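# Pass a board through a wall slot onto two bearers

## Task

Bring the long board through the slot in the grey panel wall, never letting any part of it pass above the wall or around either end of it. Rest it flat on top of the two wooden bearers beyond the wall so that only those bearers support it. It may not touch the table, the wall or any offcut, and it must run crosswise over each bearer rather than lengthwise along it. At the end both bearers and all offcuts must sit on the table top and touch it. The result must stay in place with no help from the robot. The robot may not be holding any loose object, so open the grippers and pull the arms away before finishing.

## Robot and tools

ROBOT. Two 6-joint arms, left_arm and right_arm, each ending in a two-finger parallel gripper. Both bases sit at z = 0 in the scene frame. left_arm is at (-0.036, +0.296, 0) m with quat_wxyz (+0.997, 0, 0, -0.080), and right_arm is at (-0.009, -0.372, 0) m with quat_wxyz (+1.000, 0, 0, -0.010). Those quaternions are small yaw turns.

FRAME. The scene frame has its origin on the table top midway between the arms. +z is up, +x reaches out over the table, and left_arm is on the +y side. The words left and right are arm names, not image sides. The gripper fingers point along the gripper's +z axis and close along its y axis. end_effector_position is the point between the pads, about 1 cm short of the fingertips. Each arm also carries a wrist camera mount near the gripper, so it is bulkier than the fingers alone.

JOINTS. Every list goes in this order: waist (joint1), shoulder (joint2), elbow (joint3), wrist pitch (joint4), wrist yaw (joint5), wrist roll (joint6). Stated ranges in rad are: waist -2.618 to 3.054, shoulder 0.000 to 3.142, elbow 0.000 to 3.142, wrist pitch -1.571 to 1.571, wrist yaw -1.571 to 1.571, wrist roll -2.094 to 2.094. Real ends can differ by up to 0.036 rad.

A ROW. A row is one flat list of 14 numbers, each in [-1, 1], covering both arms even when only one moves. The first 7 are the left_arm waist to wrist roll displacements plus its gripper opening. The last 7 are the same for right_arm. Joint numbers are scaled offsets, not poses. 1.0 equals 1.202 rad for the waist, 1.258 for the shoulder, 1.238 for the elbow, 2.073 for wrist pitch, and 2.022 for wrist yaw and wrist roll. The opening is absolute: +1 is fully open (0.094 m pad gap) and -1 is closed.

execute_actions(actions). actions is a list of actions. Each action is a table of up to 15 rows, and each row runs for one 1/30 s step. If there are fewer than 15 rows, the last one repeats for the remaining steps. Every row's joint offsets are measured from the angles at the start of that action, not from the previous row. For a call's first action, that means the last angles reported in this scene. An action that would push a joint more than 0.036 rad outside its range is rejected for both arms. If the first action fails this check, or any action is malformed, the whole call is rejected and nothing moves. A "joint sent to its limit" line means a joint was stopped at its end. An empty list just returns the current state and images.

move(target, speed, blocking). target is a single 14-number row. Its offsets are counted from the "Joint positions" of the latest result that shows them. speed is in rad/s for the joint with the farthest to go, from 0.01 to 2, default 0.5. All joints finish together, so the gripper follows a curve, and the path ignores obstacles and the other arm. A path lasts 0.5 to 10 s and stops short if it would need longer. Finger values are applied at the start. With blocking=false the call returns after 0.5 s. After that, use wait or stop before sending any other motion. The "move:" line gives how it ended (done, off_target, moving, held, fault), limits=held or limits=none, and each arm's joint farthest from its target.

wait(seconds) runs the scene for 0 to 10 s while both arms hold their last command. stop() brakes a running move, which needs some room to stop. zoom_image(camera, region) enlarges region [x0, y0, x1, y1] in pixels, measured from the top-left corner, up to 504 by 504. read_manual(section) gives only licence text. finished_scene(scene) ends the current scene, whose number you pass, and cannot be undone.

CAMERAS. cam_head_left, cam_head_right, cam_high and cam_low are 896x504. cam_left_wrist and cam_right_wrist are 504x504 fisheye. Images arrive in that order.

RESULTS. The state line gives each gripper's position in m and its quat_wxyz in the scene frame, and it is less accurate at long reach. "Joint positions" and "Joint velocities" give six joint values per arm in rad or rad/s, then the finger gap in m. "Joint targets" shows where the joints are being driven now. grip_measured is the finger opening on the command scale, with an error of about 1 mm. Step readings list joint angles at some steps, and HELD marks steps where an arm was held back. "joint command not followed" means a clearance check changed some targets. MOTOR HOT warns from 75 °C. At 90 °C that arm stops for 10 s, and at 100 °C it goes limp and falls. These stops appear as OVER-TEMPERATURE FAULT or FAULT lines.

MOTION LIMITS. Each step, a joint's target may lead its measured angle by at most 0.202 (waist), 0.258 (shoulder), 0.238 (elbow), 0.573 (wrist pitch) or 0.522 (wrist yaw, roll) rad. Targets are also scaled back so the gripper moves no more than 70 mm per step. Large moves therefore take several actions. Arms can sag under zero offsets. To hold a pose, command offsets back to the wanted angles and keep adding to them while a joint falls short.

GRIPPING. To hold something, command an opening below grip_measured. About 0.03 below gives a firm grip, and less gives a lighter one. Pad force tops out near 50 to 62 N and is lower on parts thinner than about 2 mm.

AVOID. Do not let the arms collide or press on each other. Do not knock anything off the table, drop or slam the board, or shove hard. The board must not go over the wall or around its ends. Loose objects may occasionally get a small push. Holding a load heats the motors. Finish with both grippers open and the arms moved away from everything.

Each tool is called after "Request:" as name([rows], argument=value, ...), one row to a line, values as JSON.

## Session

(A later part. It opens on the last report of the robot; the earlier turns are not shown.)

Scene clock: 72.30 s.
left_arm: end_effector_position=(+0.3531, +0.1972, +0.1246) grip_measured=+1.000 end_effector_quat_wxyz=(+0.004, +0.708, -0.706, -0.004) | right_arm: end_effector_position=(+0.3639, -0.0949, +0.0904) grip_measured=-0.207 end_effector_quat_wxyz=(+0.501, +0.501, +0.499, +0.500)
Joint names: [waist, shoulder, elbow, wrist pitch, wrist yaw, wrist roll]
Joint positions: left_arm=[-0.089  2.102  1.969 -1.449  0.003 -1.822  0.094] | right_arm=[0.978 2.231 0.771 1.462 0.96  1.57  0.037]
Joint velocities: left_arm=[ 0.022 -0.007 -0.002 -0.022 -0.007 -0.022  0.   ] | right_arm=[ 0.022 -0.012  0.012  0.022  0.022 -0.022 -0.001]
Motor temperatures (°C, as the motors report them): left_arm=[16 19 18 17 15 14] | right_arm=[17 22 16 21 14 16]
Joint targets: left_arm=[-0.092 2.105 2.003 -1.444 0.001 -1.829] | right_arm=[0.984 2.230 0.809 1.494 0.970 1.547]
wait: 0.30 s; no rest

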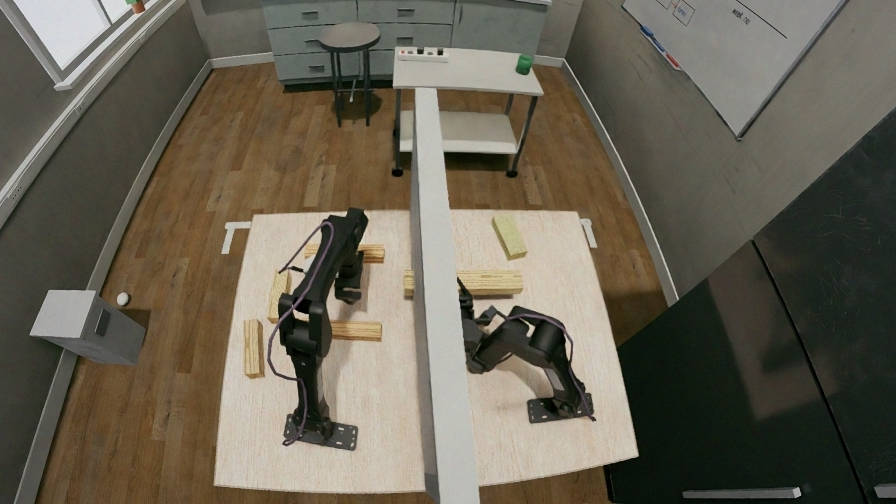

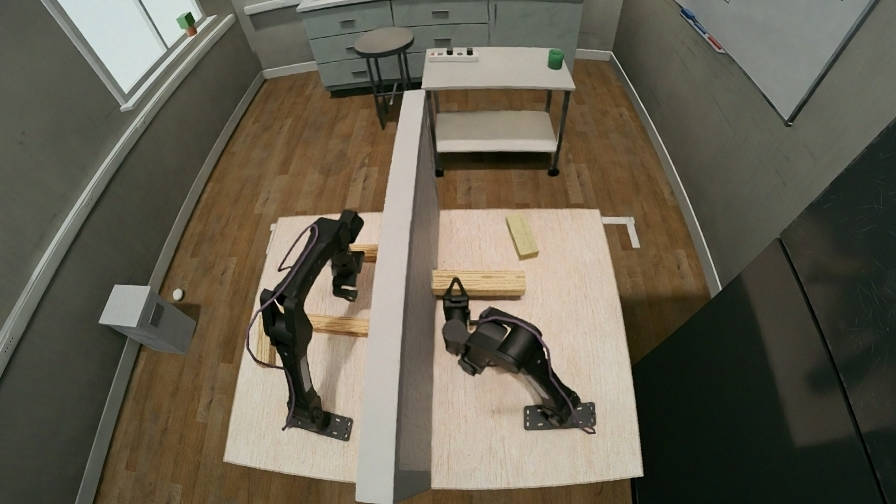

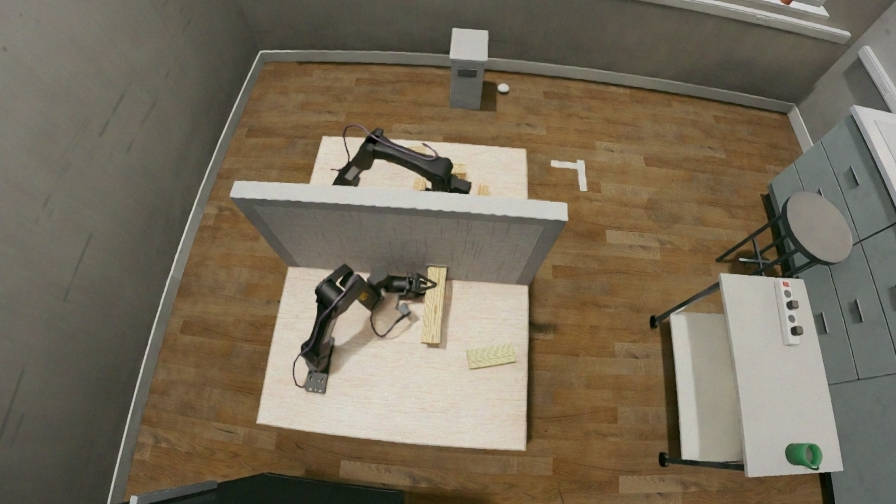

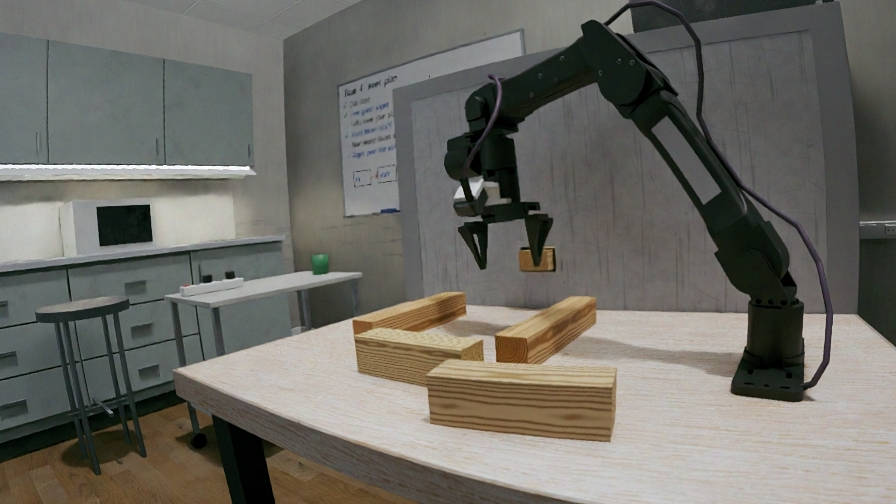

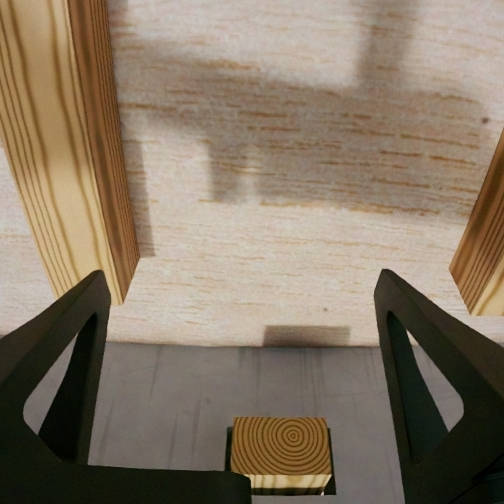

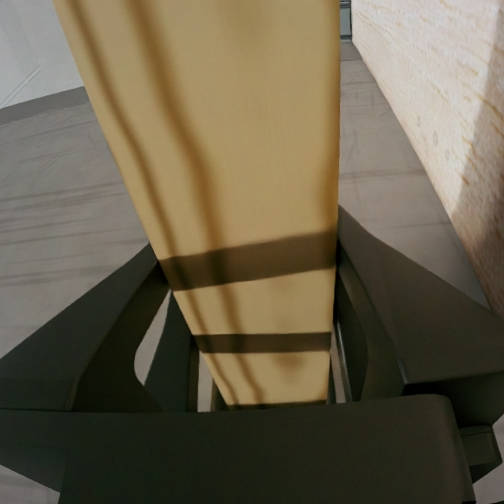

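Request:
execute_actions([
  [
[-0.00403,0.00719,0.02361,0.00821,0.00611,-0.00444,1, 0.00709,0.00099,0.03548,0.01352,0.00638,-0.01133,-0.3],
[-0.00556,0.01200,0.01976,0.01401,0.01323,-0.00542,1, 0.00919,0.00278,0.04027,0.01160,0.00781,-0.01129,-0.3],
[-0.00709,0.01682,0.01590,0.01981,0.02035,-0.00640,1, 0.01129,0.00458,0.04505,0.00968,0.00924,-0.01125,-0.3],
[-0.00862,0.02163,0.01205,0.02561,0.02746,-0.00739,1, 0.01339,0.00637,0.04984,0.00777,0.01067,-0.01122,-0.3],
[-0.01015,0.02644,0.00820,0.03141,0.03457,-0.00837,1, 0.01549,0.00816,0.05462,0.00585,0.01210,-0.01118,-0.3],
[-0.01167,0.03125,0.00435,0.03721,0.04169,-0.00935,1, 0.01758,0.00995,0.05940,0.00393,0.01352,-0.01114,-0.3],
[-0.01321,0.03607,0.00049,0.04301,0.04880,-0.01033,1, 0.01968,0.01175,0.06419,0.00201,0.01495,-0.01110,-0.3],
[-0.01473,0.04088,-0.00336,0.04881,0.05592,-0.01131,1, 0.02178,0.01354,0.06897,0.00009,0.01638,-0.01106,-0.3],
[-0.01626,0.04569,-0.00721,0.05461,0.06303,-0.01229,1, 0.02388,0.01533,0.07375,-0.00183,0.01781,-0.01102,-0.3],
[-0.01779,0.05050,-0.01106,0.06041,0.07015,-0.01328,1, 0.02598,0.01712,0.07854,-0.00374,0.01924,-0.01099,-0.3],
[-0.01932,0.05532,-0.01492,0.06621,0.07726,-0.01426,1, 0.02808,0.01892,0.08332,-0.00566,0.02067,-0.01095,-0.3],
[-0.02085,0.06013,-0.01877,0.07201,0.08438,-0.01524,1, 0.03018,0.02071,0.08811,-0.00758,0.02067,-0.01091,-0.3],
[-0.02238,0.06494,-0.02262,0.07781,0.09149,-0.01622,1, 0.03228,0.02250,0.09289,-0.00950,0.02067,-0.01088,-0.3]
],
])

Request:
wait(seconds=0.4)

Request:
zoom_image(camera="cam_head_right", region=[400, 240, 600, 400])

Request:
zoom_image(camera="cam_low", region=[440, 200, 620, 320])

Scene clock: 74.43 s.
left_arm: end_effector_position=(+0.3743, +0.1566, +0.0985) grip_measured=+1.000 end_effector_quat_wxyz=(+0.053, +0.706, -0.704, +0.056) | right_arm: end_effector_position=(+0.3648, -0.0749, +0.0905) grip_measured=-0.207 end_effector_quat_wxyz=(+0.500, +0.500, +0.498, +0.501)
Joint names: [waist, shoulder, elbow, wrist pitch, wrist yaw, wrist roll]
Joint positions: left_arm=[-0.108  2.172  1.966 -1.318  0.149 -1.845  0.094] | right_arm=[1.007 2.261 0.846 1.421 0.987 1.569 0.037]
Joint velocities: left_arm=[-0.046  0.105 -0.12   0.256  0.198 -0.125  0.   ] | right_arm=[ 0.037  0.042  0.071 -0.051 -0.037 -0.051 -0.001]
Motor temperatures (°C, as the motors report them): left_arm=[16 19 18 17 15 14] | right_arm=[17 22 16 22 14 16]
Joint targets: left_arm=[-0.116 2.184 1.941 -1.288 0.188 -1.855] | right_arm=[1.016 2.260 0.886 1.442 1.002 1.548]
Step readings (joint positions):
0: left_arm=[-0.089 2.102 1.969 -1.448 0.003 -1.823] | right_arm=[0.978 2.231 0.771 1.462 0.961 1.569]
1: left_arm=[-0.089 2.102 1.969 -1.447 0.004 -1.824] | right_arm=[0.978 2.231 0.771 1.461 0.962 1.569]
2: left_arm=[-0.089 2.102 1.969 -1.444 0.008 -1.825] | right_arm=[0.978 2.231 0.771 1.461 0.962 1.569]
4: left_arm=[-0.089 2.103 1.969 -1.433 0.022 -1.827] | right_arm=[0.979 2.235 0.779 1.456 0.969 1.569]
8: left_arm=[-0.092 2.121 1.969 -1.397 0.063 -1.833] | right_arm=[0.987 2.247 0.807 1.444 0.977 1.569]
15: Joint positions above

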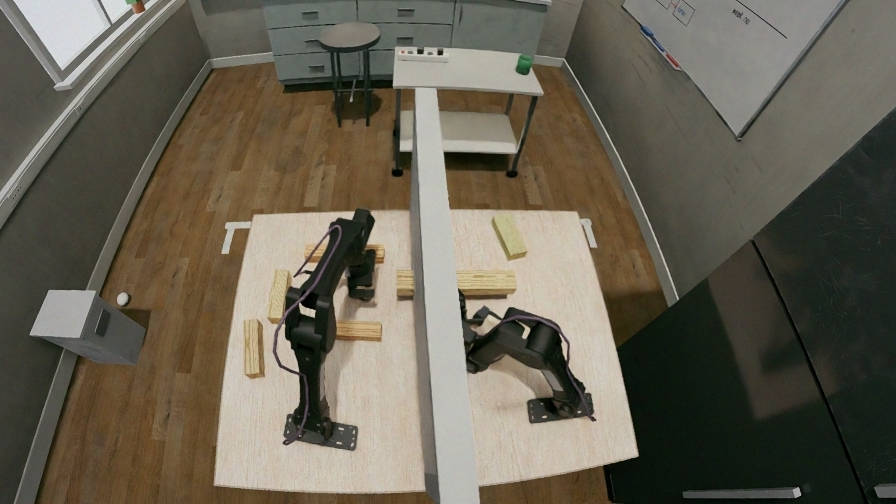

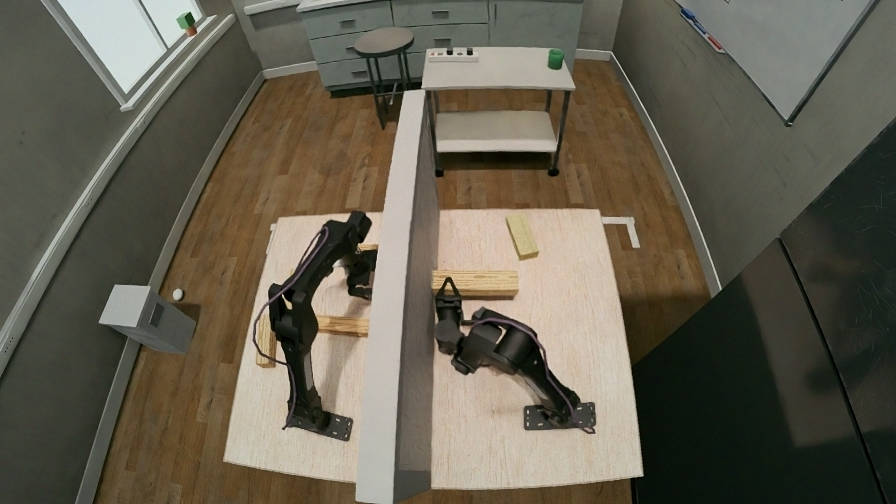

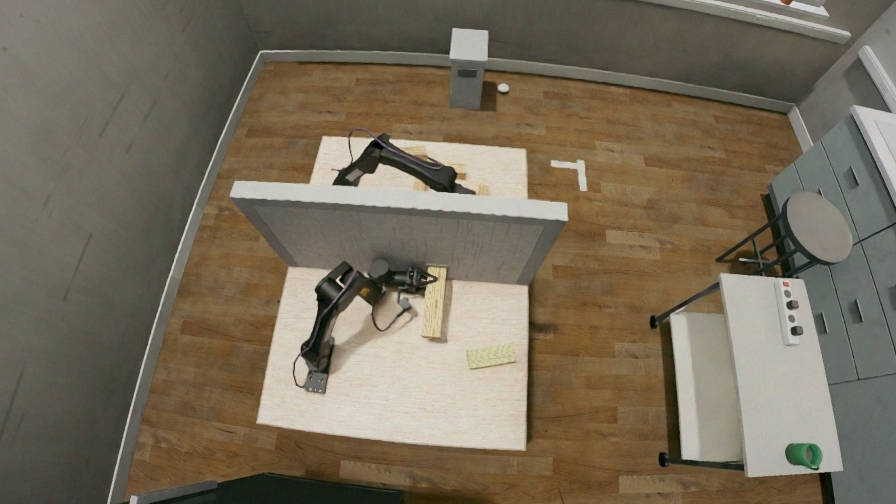

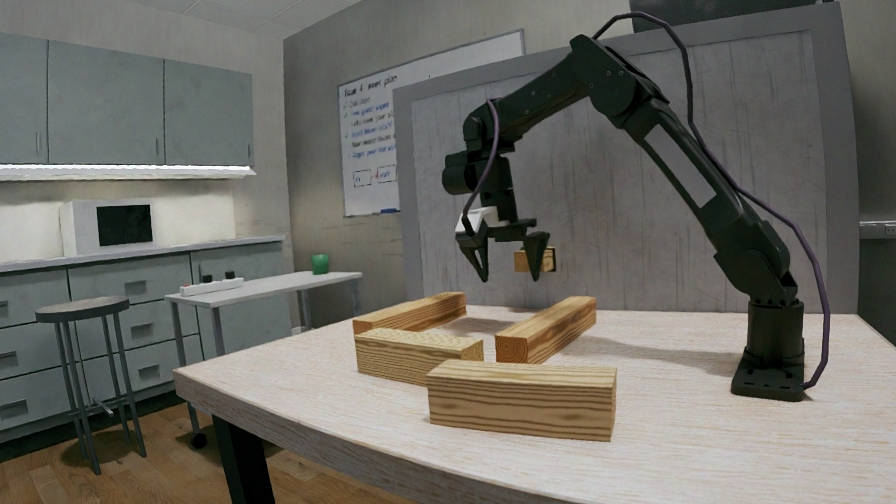

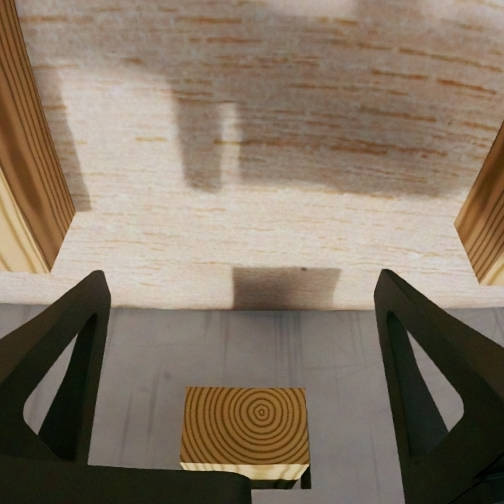

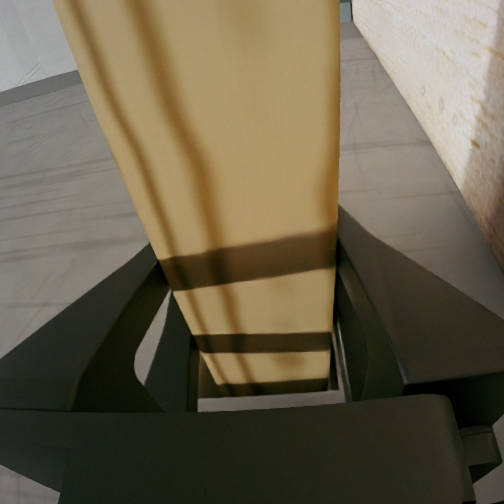

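Scene clock: 74.83 s.
left_arm: end_effector_position=(+0.3760, +0.1488, +0.0948) grip_measured=+1.000 end_effector_quat_wxyz=(+0.065, +0.705, -0.703, +0.069) | right_arm: end_effector_position=(+0.3645, -0.0747, +0.0892) grip_measured=-0.207 end_effector_quat_wxyz=(+0.501, +0.501, +0.500, +0.498)
Joint names: [waist, shoulder, elbow, wrist pitch, wrist yaw, wrist roll]
Joint positions: left_arm=[-0.111  2.178  1.956 -1.293  0.181 -1.849  0.094] | right_arm=[1.009 2.261 0.848 1.412 0.992 1.569 0.037]
Joint velocities: left_arm=[ 0.002  0.007 -0.002  0.007  0.051  0.022  0.   ] | right_arm=[-0.002 -0.007  0.002  0.022  0.051  0.022 -0.   ]
Motor temperatures (°C, as the motors report them): left_arm=[16 19 18 17 15 14] | right_arm=[17 22 16 22 14 16]
Joint targets: left_arm=[-0.116 2.184 1.940 -1.288 0.188 -1.855] | right_arm=[1.016 2.260 0.886 1.442 1.002 1.548]
wait: 0.40 s; no rest

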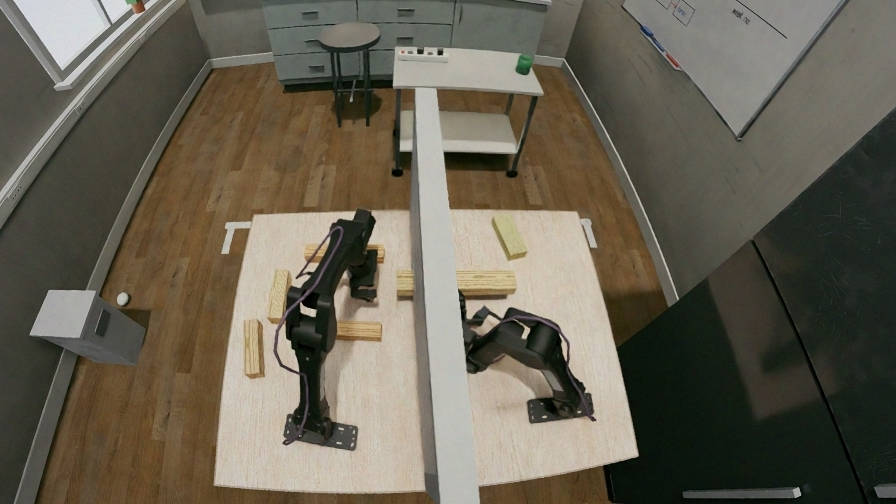

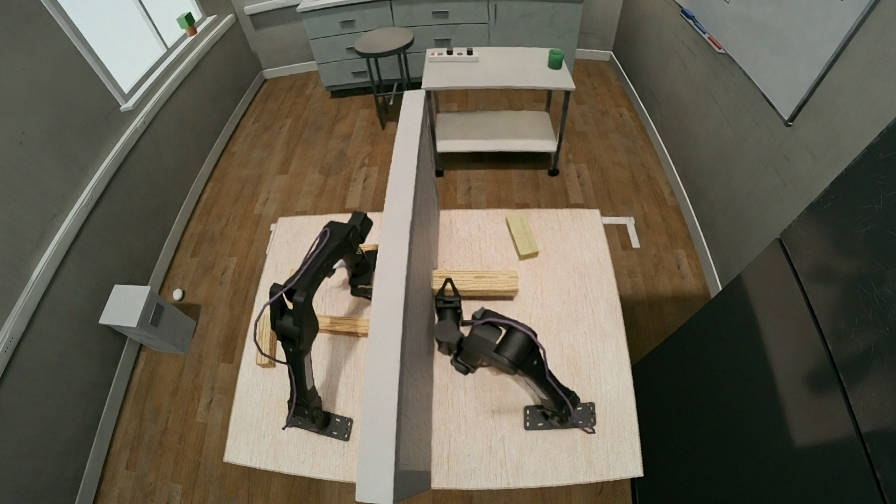

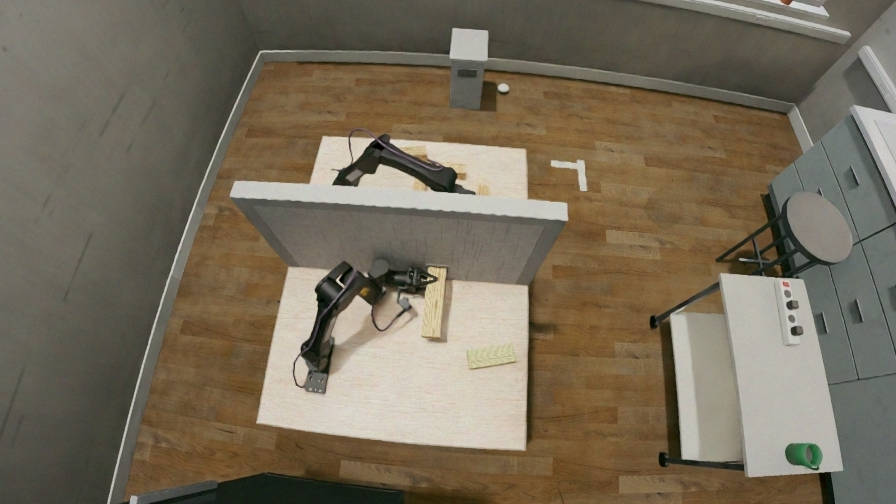

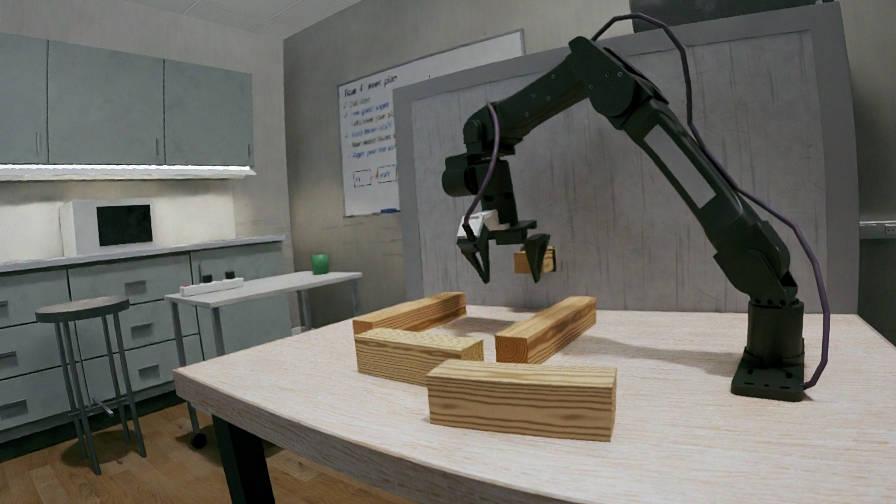

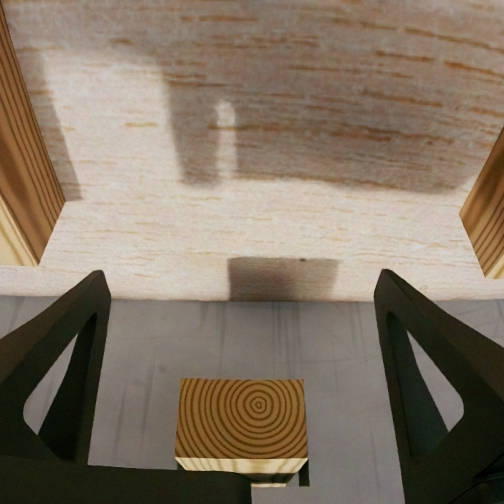

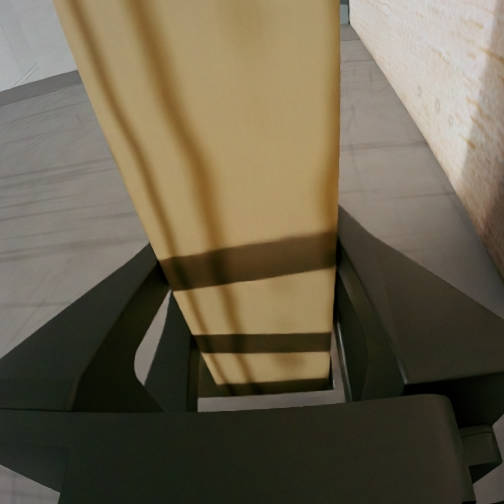

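Region (400, 240, 600, 400) of cam_head_right's 896x504 image, scaled by 2.520, with more detail than that image has; it fills the top 403 rows of this view, and the rest is white.

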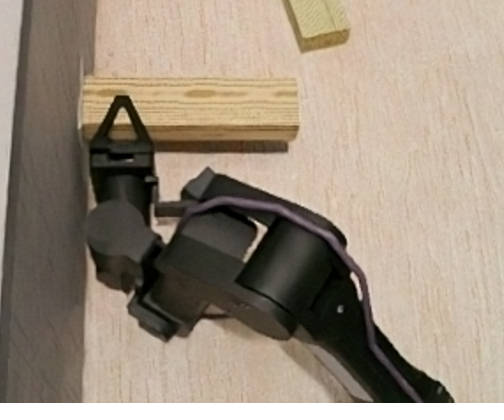

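Region (440, 200, 620, 320) of cam_low's 896x504 image, scaled by 2.800, with more detail than that image has.

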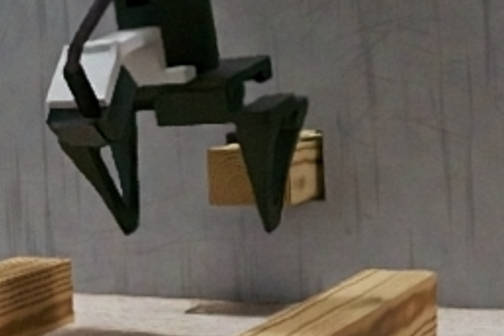

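Request:
execute_actions([
  [
[-0.01193,0.01028,0.02531,0.00072,0.00231,-0.00753,1, 0.00582,-0.0008,0.0307,0.01447,0.00495,-0.01039,-0.3],
[-0.01969,0.01580,0.03461,-0.00097,0.00116,-0.01209,1, 0.00582,-0.0008,0.0307,0.01447,0.00495,-0.01039,-0.3],
[-0.02746,0.02131,0.04392,-0.00266,0.00002,-0.01665,1, 0.00582,-0.0008,0.0307,0.01447,0.00495,-0.01039,-0.3],
[-0.03523,0.02682,0.05322,-0.00434,-0.00113,-0.02121,1, 0.00582,-0.0008,0.0307,0.01447,0.00495,-0.01039,-0.3],
[-0.04300,0.03234,0.06253,-0.00603,-0.00228,-0.02577,1, 0.00582,-0.0008,0.0307,0.01447,0.00495,-0.01039,-0.3],
[-0.05076,0.03785,0.07183,-0.00772,-0.00343,-0.03033,1, 0.00582,-0.0008,0.0307,0.01447,0.00495,-0.01039,-0.3],
[-0.05853,0.04337,0.08114,-0.00941,-0.00458,-0.03490,1, 0.00582,-0.0008,0.0307,0.01447,0.00495,-0.01039,-0.3],
[-0.06630,0.04888,0.09045,-0.01110,-0.00572,-0.03946,1, 0.00582,-0.0008,0.0307,0.01447,0.00495,-0.01039,-0.3],
[-0.07406,0.05439,0.09975,-0.01279,-0.00687,-0.04402,1, 0.00582,-0.0008,0.0307,0.01447,0.00495,-0.01039,-0.3],
[-0.08183,0.05991,0.10906,-0.01448,-0.00802,-0.04858,1, 0.00582,-0.0008,0.0307,0.01447,0.00495,-0.01039,-0.3],
[-0.08960,0.06542,0.11836,-0.01616,-0.00917,-0.05314,1, 0.00582,-0.0008,0.0307,0.01447,0.00495,-0.01039,-0.3],
[-0.09737,0.07093,0.12767,-0.01785,-0.01031,-0.05770,1, 0.00582,-0.0008,0.0307,0.01447,0.00495,-0.01039,-0.3],
[-0.10513,0.07645,0.13697,-0.01954,-0.01146,-0.06226,1, 0.00582,-0.0008,0.0307,0.01447,0.00495,-0.01039,-0.3],
[-0.11290,0.08196,0.14628,-0.02123,-0.01261,-0.06682,1, 0.00582,-0.0008,0.0307,0.01447,0.00495,-0.01039,-0.3]
],
])

Request:
wait(seconds=0.4)

Request:
zoom_image(camera="cam_low", region=[440, 180, 620, 320])

Request:
zoom_image(camera="cam_head_left", region=[300, 200, 460, 340])

Scene clock: 76.97 s.
left_arm: end_effector_position=(+0.3808, +0.0887, +0.0964) grip_measured=+1.000 end_effector_quat_wxyz=(+0.062, +0.694, -0.712, +0.081) | right_arm: end_effector_position=(+0.3645, -0.0749, +0.0891) grip_measured=-0.207 end_effector_quat_wxyz=(+0.502, +0.501, +0.500, +0.498)
Joint names: [waist, shoulder, elbow, wrist pitch, wrist yaw, wrist roll]
Joint positions: left_arm=[-0.236  2.262  2.097 -1.304  0.177 -1.95   0.094] | right_arm=[1.009 2.261 0.848 1.412 0.993 1.569 0.037]
Joint velocities: left_arm=[-0.232  0.149  0.183 -0.066 -0.051 -0.212  0.   ] | right_arm=[-0.002 -0.002  0.017 -0.007 -0.037 -0.007  0.   ]
Motor temperatures (°C, as the motors report them): left_arm=[16 19 17 17 15 14] | right_arm=[17 22 16 22 14 16]
Joint targets: left_arm=[-0.247 2.281 2.137 -1.337 0.156 -1.985] | right_arm=[1.016 2.260 0.886 1.442 1.002 1.548]
Step readings (joint positions):
0: left_arm=[-0.111 2.178 1.956 -1.291 0.183 -1.850] | right_arm=[1.009 2.261 0.848 1.412 0.993 1.569]
1: left_arm=[-0.112 2.178 1.956 -1.291 0.183 -1.851] | right_arm=[1.009 2.261 0.848 1.412 0.993 1.569]
2: left_arm=[-0.113 2.178 1.956 -1.291 0.183 -1.854] | right_arm=[1.009 2.261 0.848 1.412 0.993 1.569]
4: left_arm=[-0.121 2.186 1.971 -1.295 0.183 -1.865] | right_arm=[1.009 2.261 0.848 1.412 0.993 1.569]
8: left_arm=[-0.158 2.213 2.020 -1.295 0.183 -1.892] | right_arm=[1.009 2.261 0.848 1.412 0.993 1.569]
15: Joint positions above

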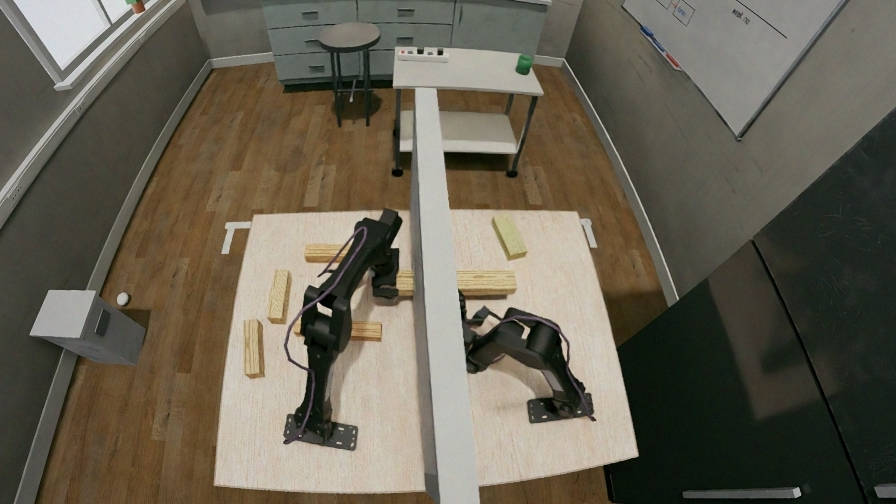

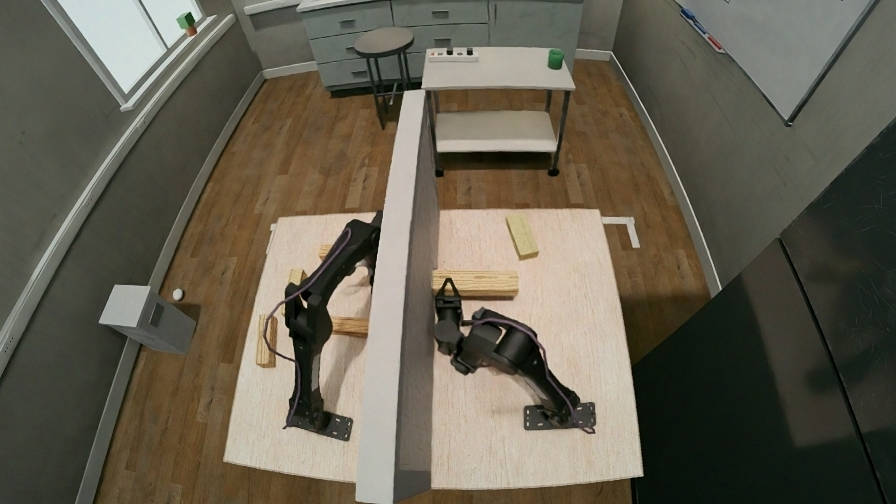

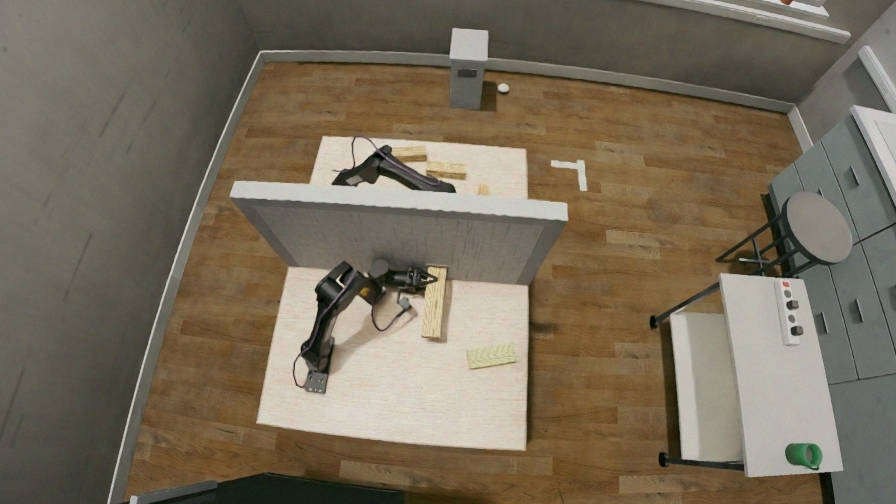

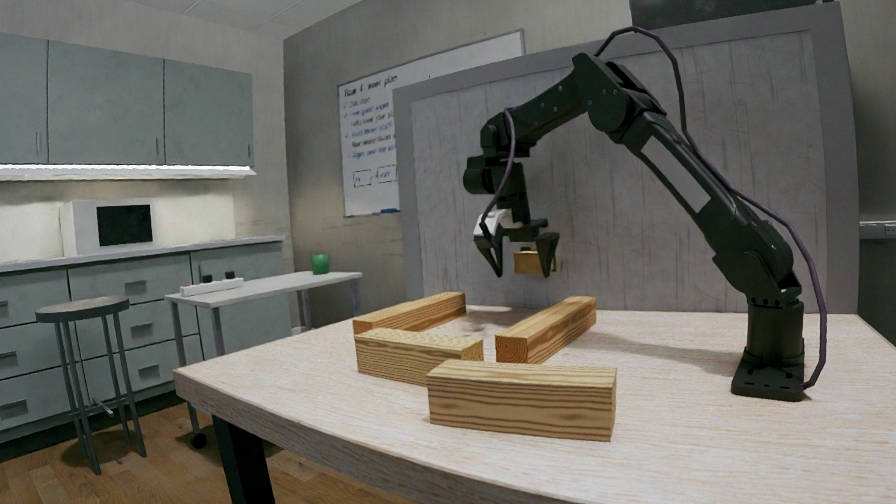

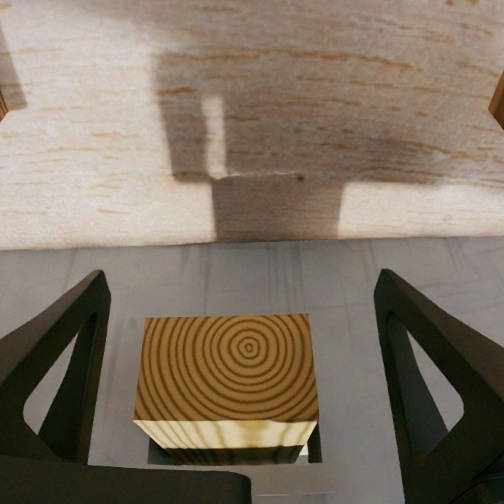

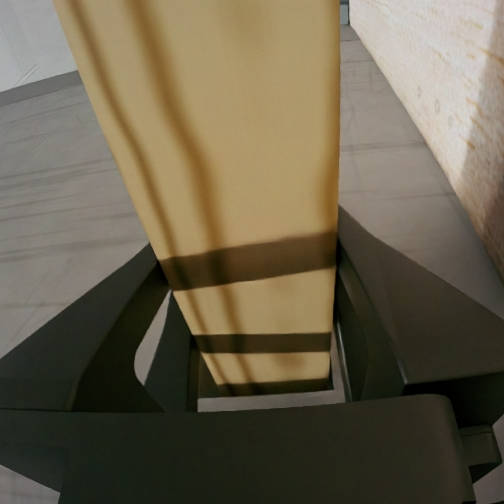

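Scene clock: 77.37 s.
left_arm: end_effector_position=(+0.3771, +0.0833, +0.0952) grip_measured=+1.000 end_effector_quat_wxyz=(+0.062, +0.699, -0.708, +0.074) | right_arm: end_effector_position=(+0.3645, -0.0749, +0.0891) grip_measured=-0.207 end_effector_quat_wxyz=(+0.502, +0.501, +0.500, +0.498)
Joint names: [waist, shoulder, elbow, wrist pitch, wrist yaw, wrist roll]
Joint positions: left_arm=[-0.252  2.269  2.105 -1.314  0.171 -1.978  0.094] | right_arm=[1.009 2.261 0.848 1.412 0.993 1.569 0.037]
Joint velocities: left_arm=[-0.012 -0.017 -0.002  0.007 -0.007 -0.037  0.   ] | right_arm=[-0.002 -0.002  0.007  0.051 -0.007 -0.066 -0.002]
Motor temperatures (°C, as the motors report them): left_arm=[16 19 18 17 15 14] | right_arm=[17 22 16 22 14 16]
Joint targets: left_arm=[-0.247 2.281 2.137 -1.337 0.156 -1.985] | right_arm=[1.016 2.260 0.886 1.442 1.002 1.548]
wait: 0.40 s; no rest

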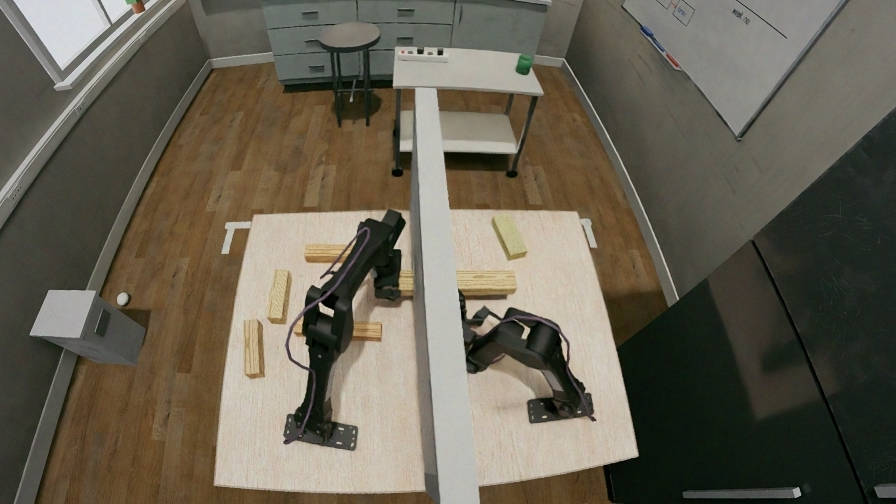

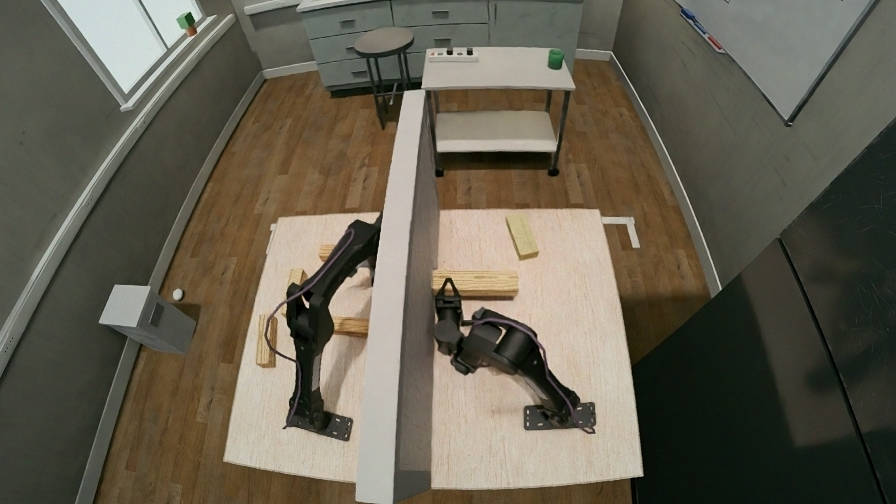

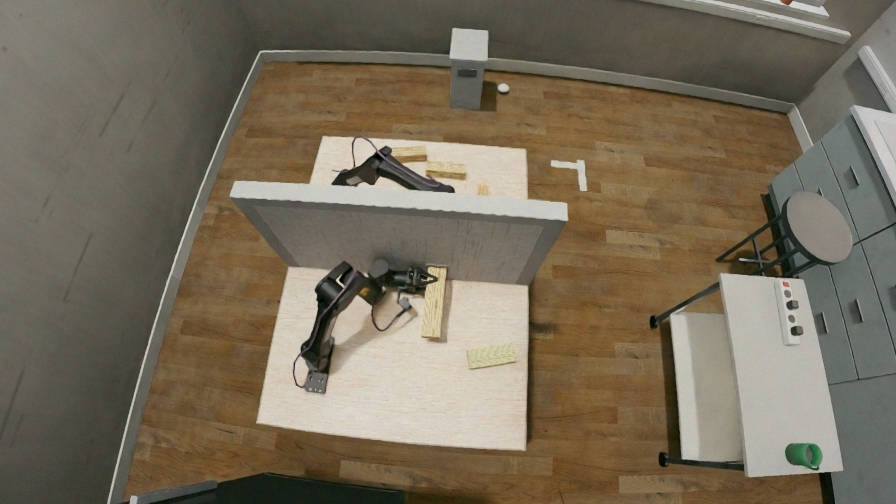

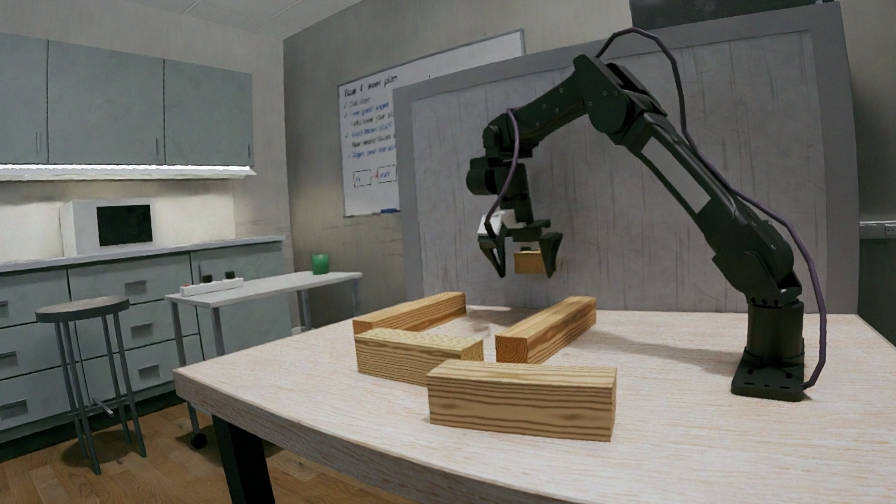

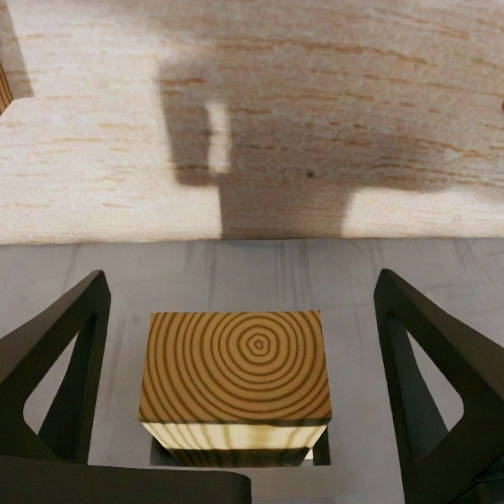

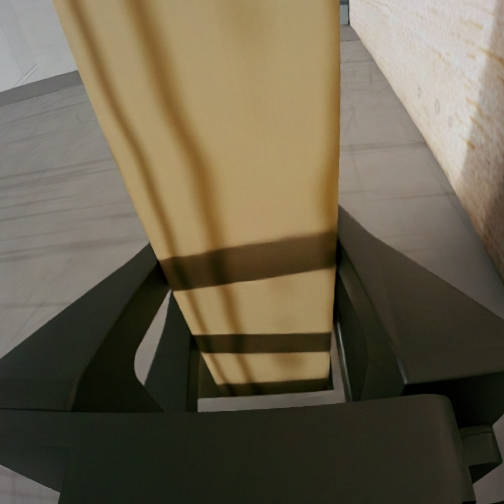

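Region (440, 180, 620, 320) of cam_low's 896x504 image, scaled by 2.800, with more detail than that image has.

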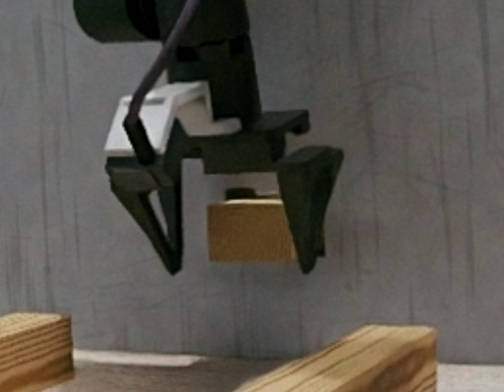

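Region (300, 200, 460, 340) of cam_head_left's 896x504 image, scaled by 3.150, with more detail than that image has; it fills the top 441 rows of this view, and the rest is white.

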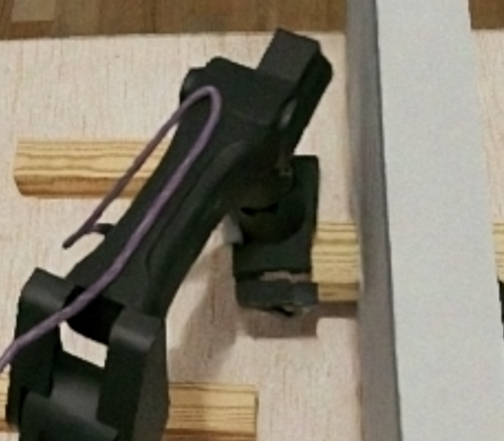

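Request:
execute_actions(actions=[])

Scene clock: 78.07 s.
left_arm: end_effector_position=(+0.3769, +0.0835, +0.0952) grip_measured=+1.000 end_effector_quat_wxyz=(+0.062, +0.700, -0.708, +0.074) | right_arm: end_effector_position=(+0.3645, -0.0749, +0.0891) grip_measured=-0.207 end_effector_quat_wxyz=(+0.502, +0.501, +0.500, +0.498)
Joint names: [waist, shoulder, elbow, wrist pitch, wrist yaw, wrist roll]
Joint positions: left_arm=[-0.252  2.269  2.105 -1.315  0.17  -1.979  0.094] | right_arm=[1.009 2.261 0.848 1.412 0.993 1.569 0.037]
Joint velocities: left_arm=[-0.022 -0.012 -0.002  0.037 -0.007 -0.007  0.   ] | right_arm=[-0.012 -0.002 -0.002 -0.095 -0.007  0.007 -0.001]
Motor temperatures (°C, as the motors report them): left_arm=[16 20 18 17 15 14] | right_arm=[17 22 16 22 14 16]
Joint targets: left_arm=[-0.247 2.281 2.137 -1.336 0.156 -1.985] | right_arm=[1.016 2.260 0.886 1.442 1.002 1.548]

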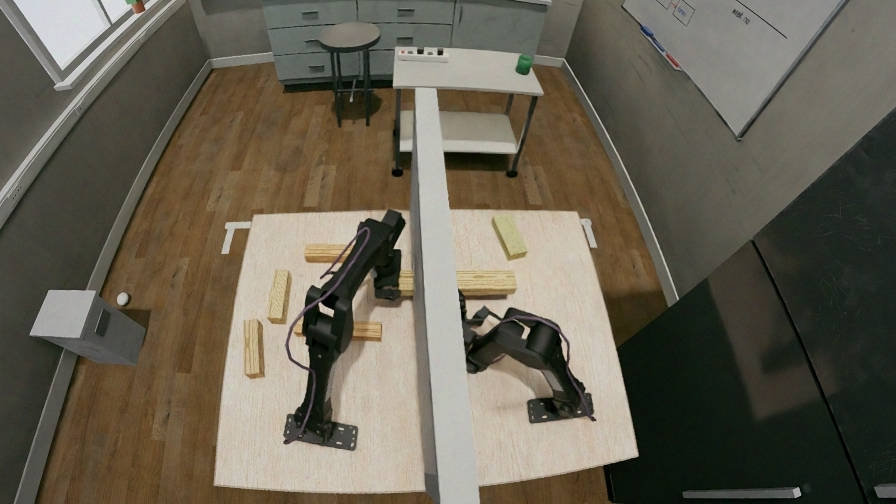

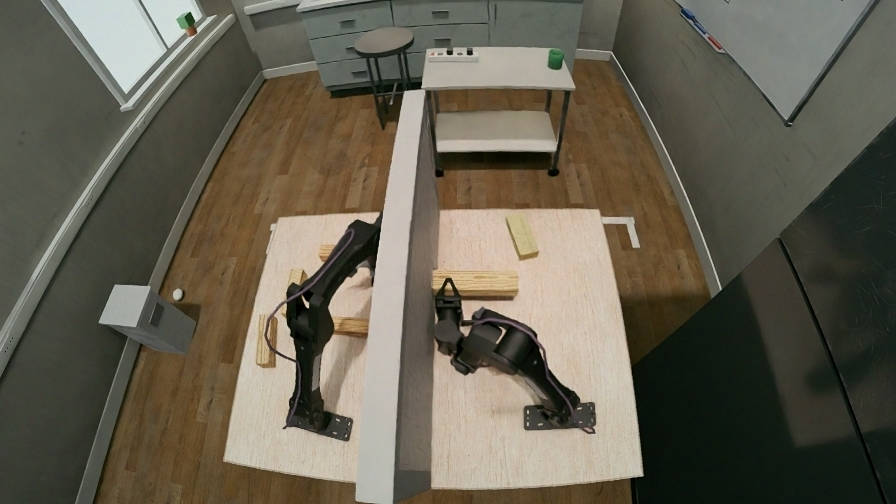

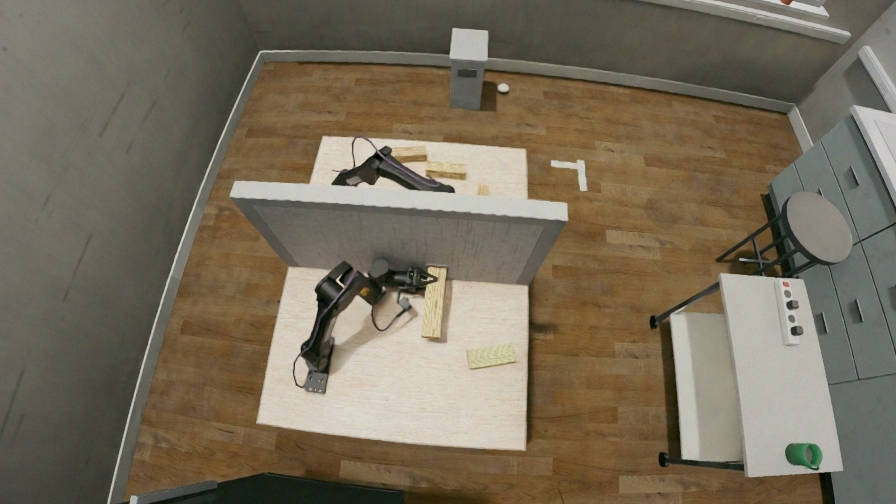

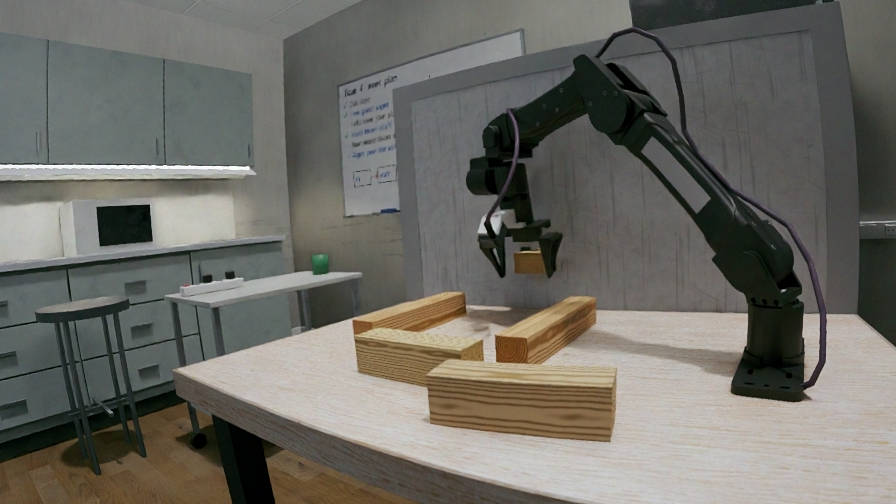

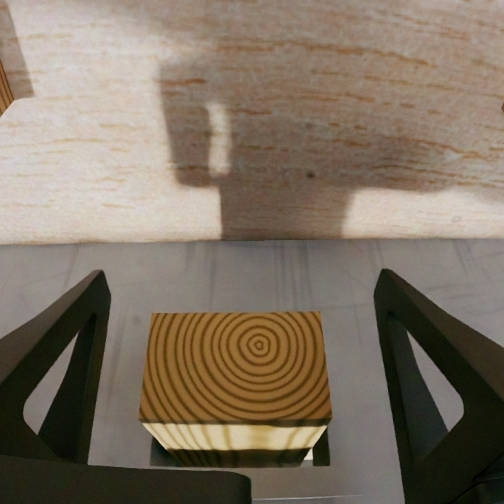

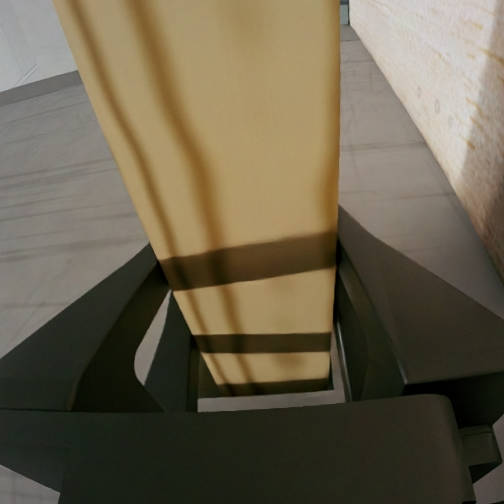

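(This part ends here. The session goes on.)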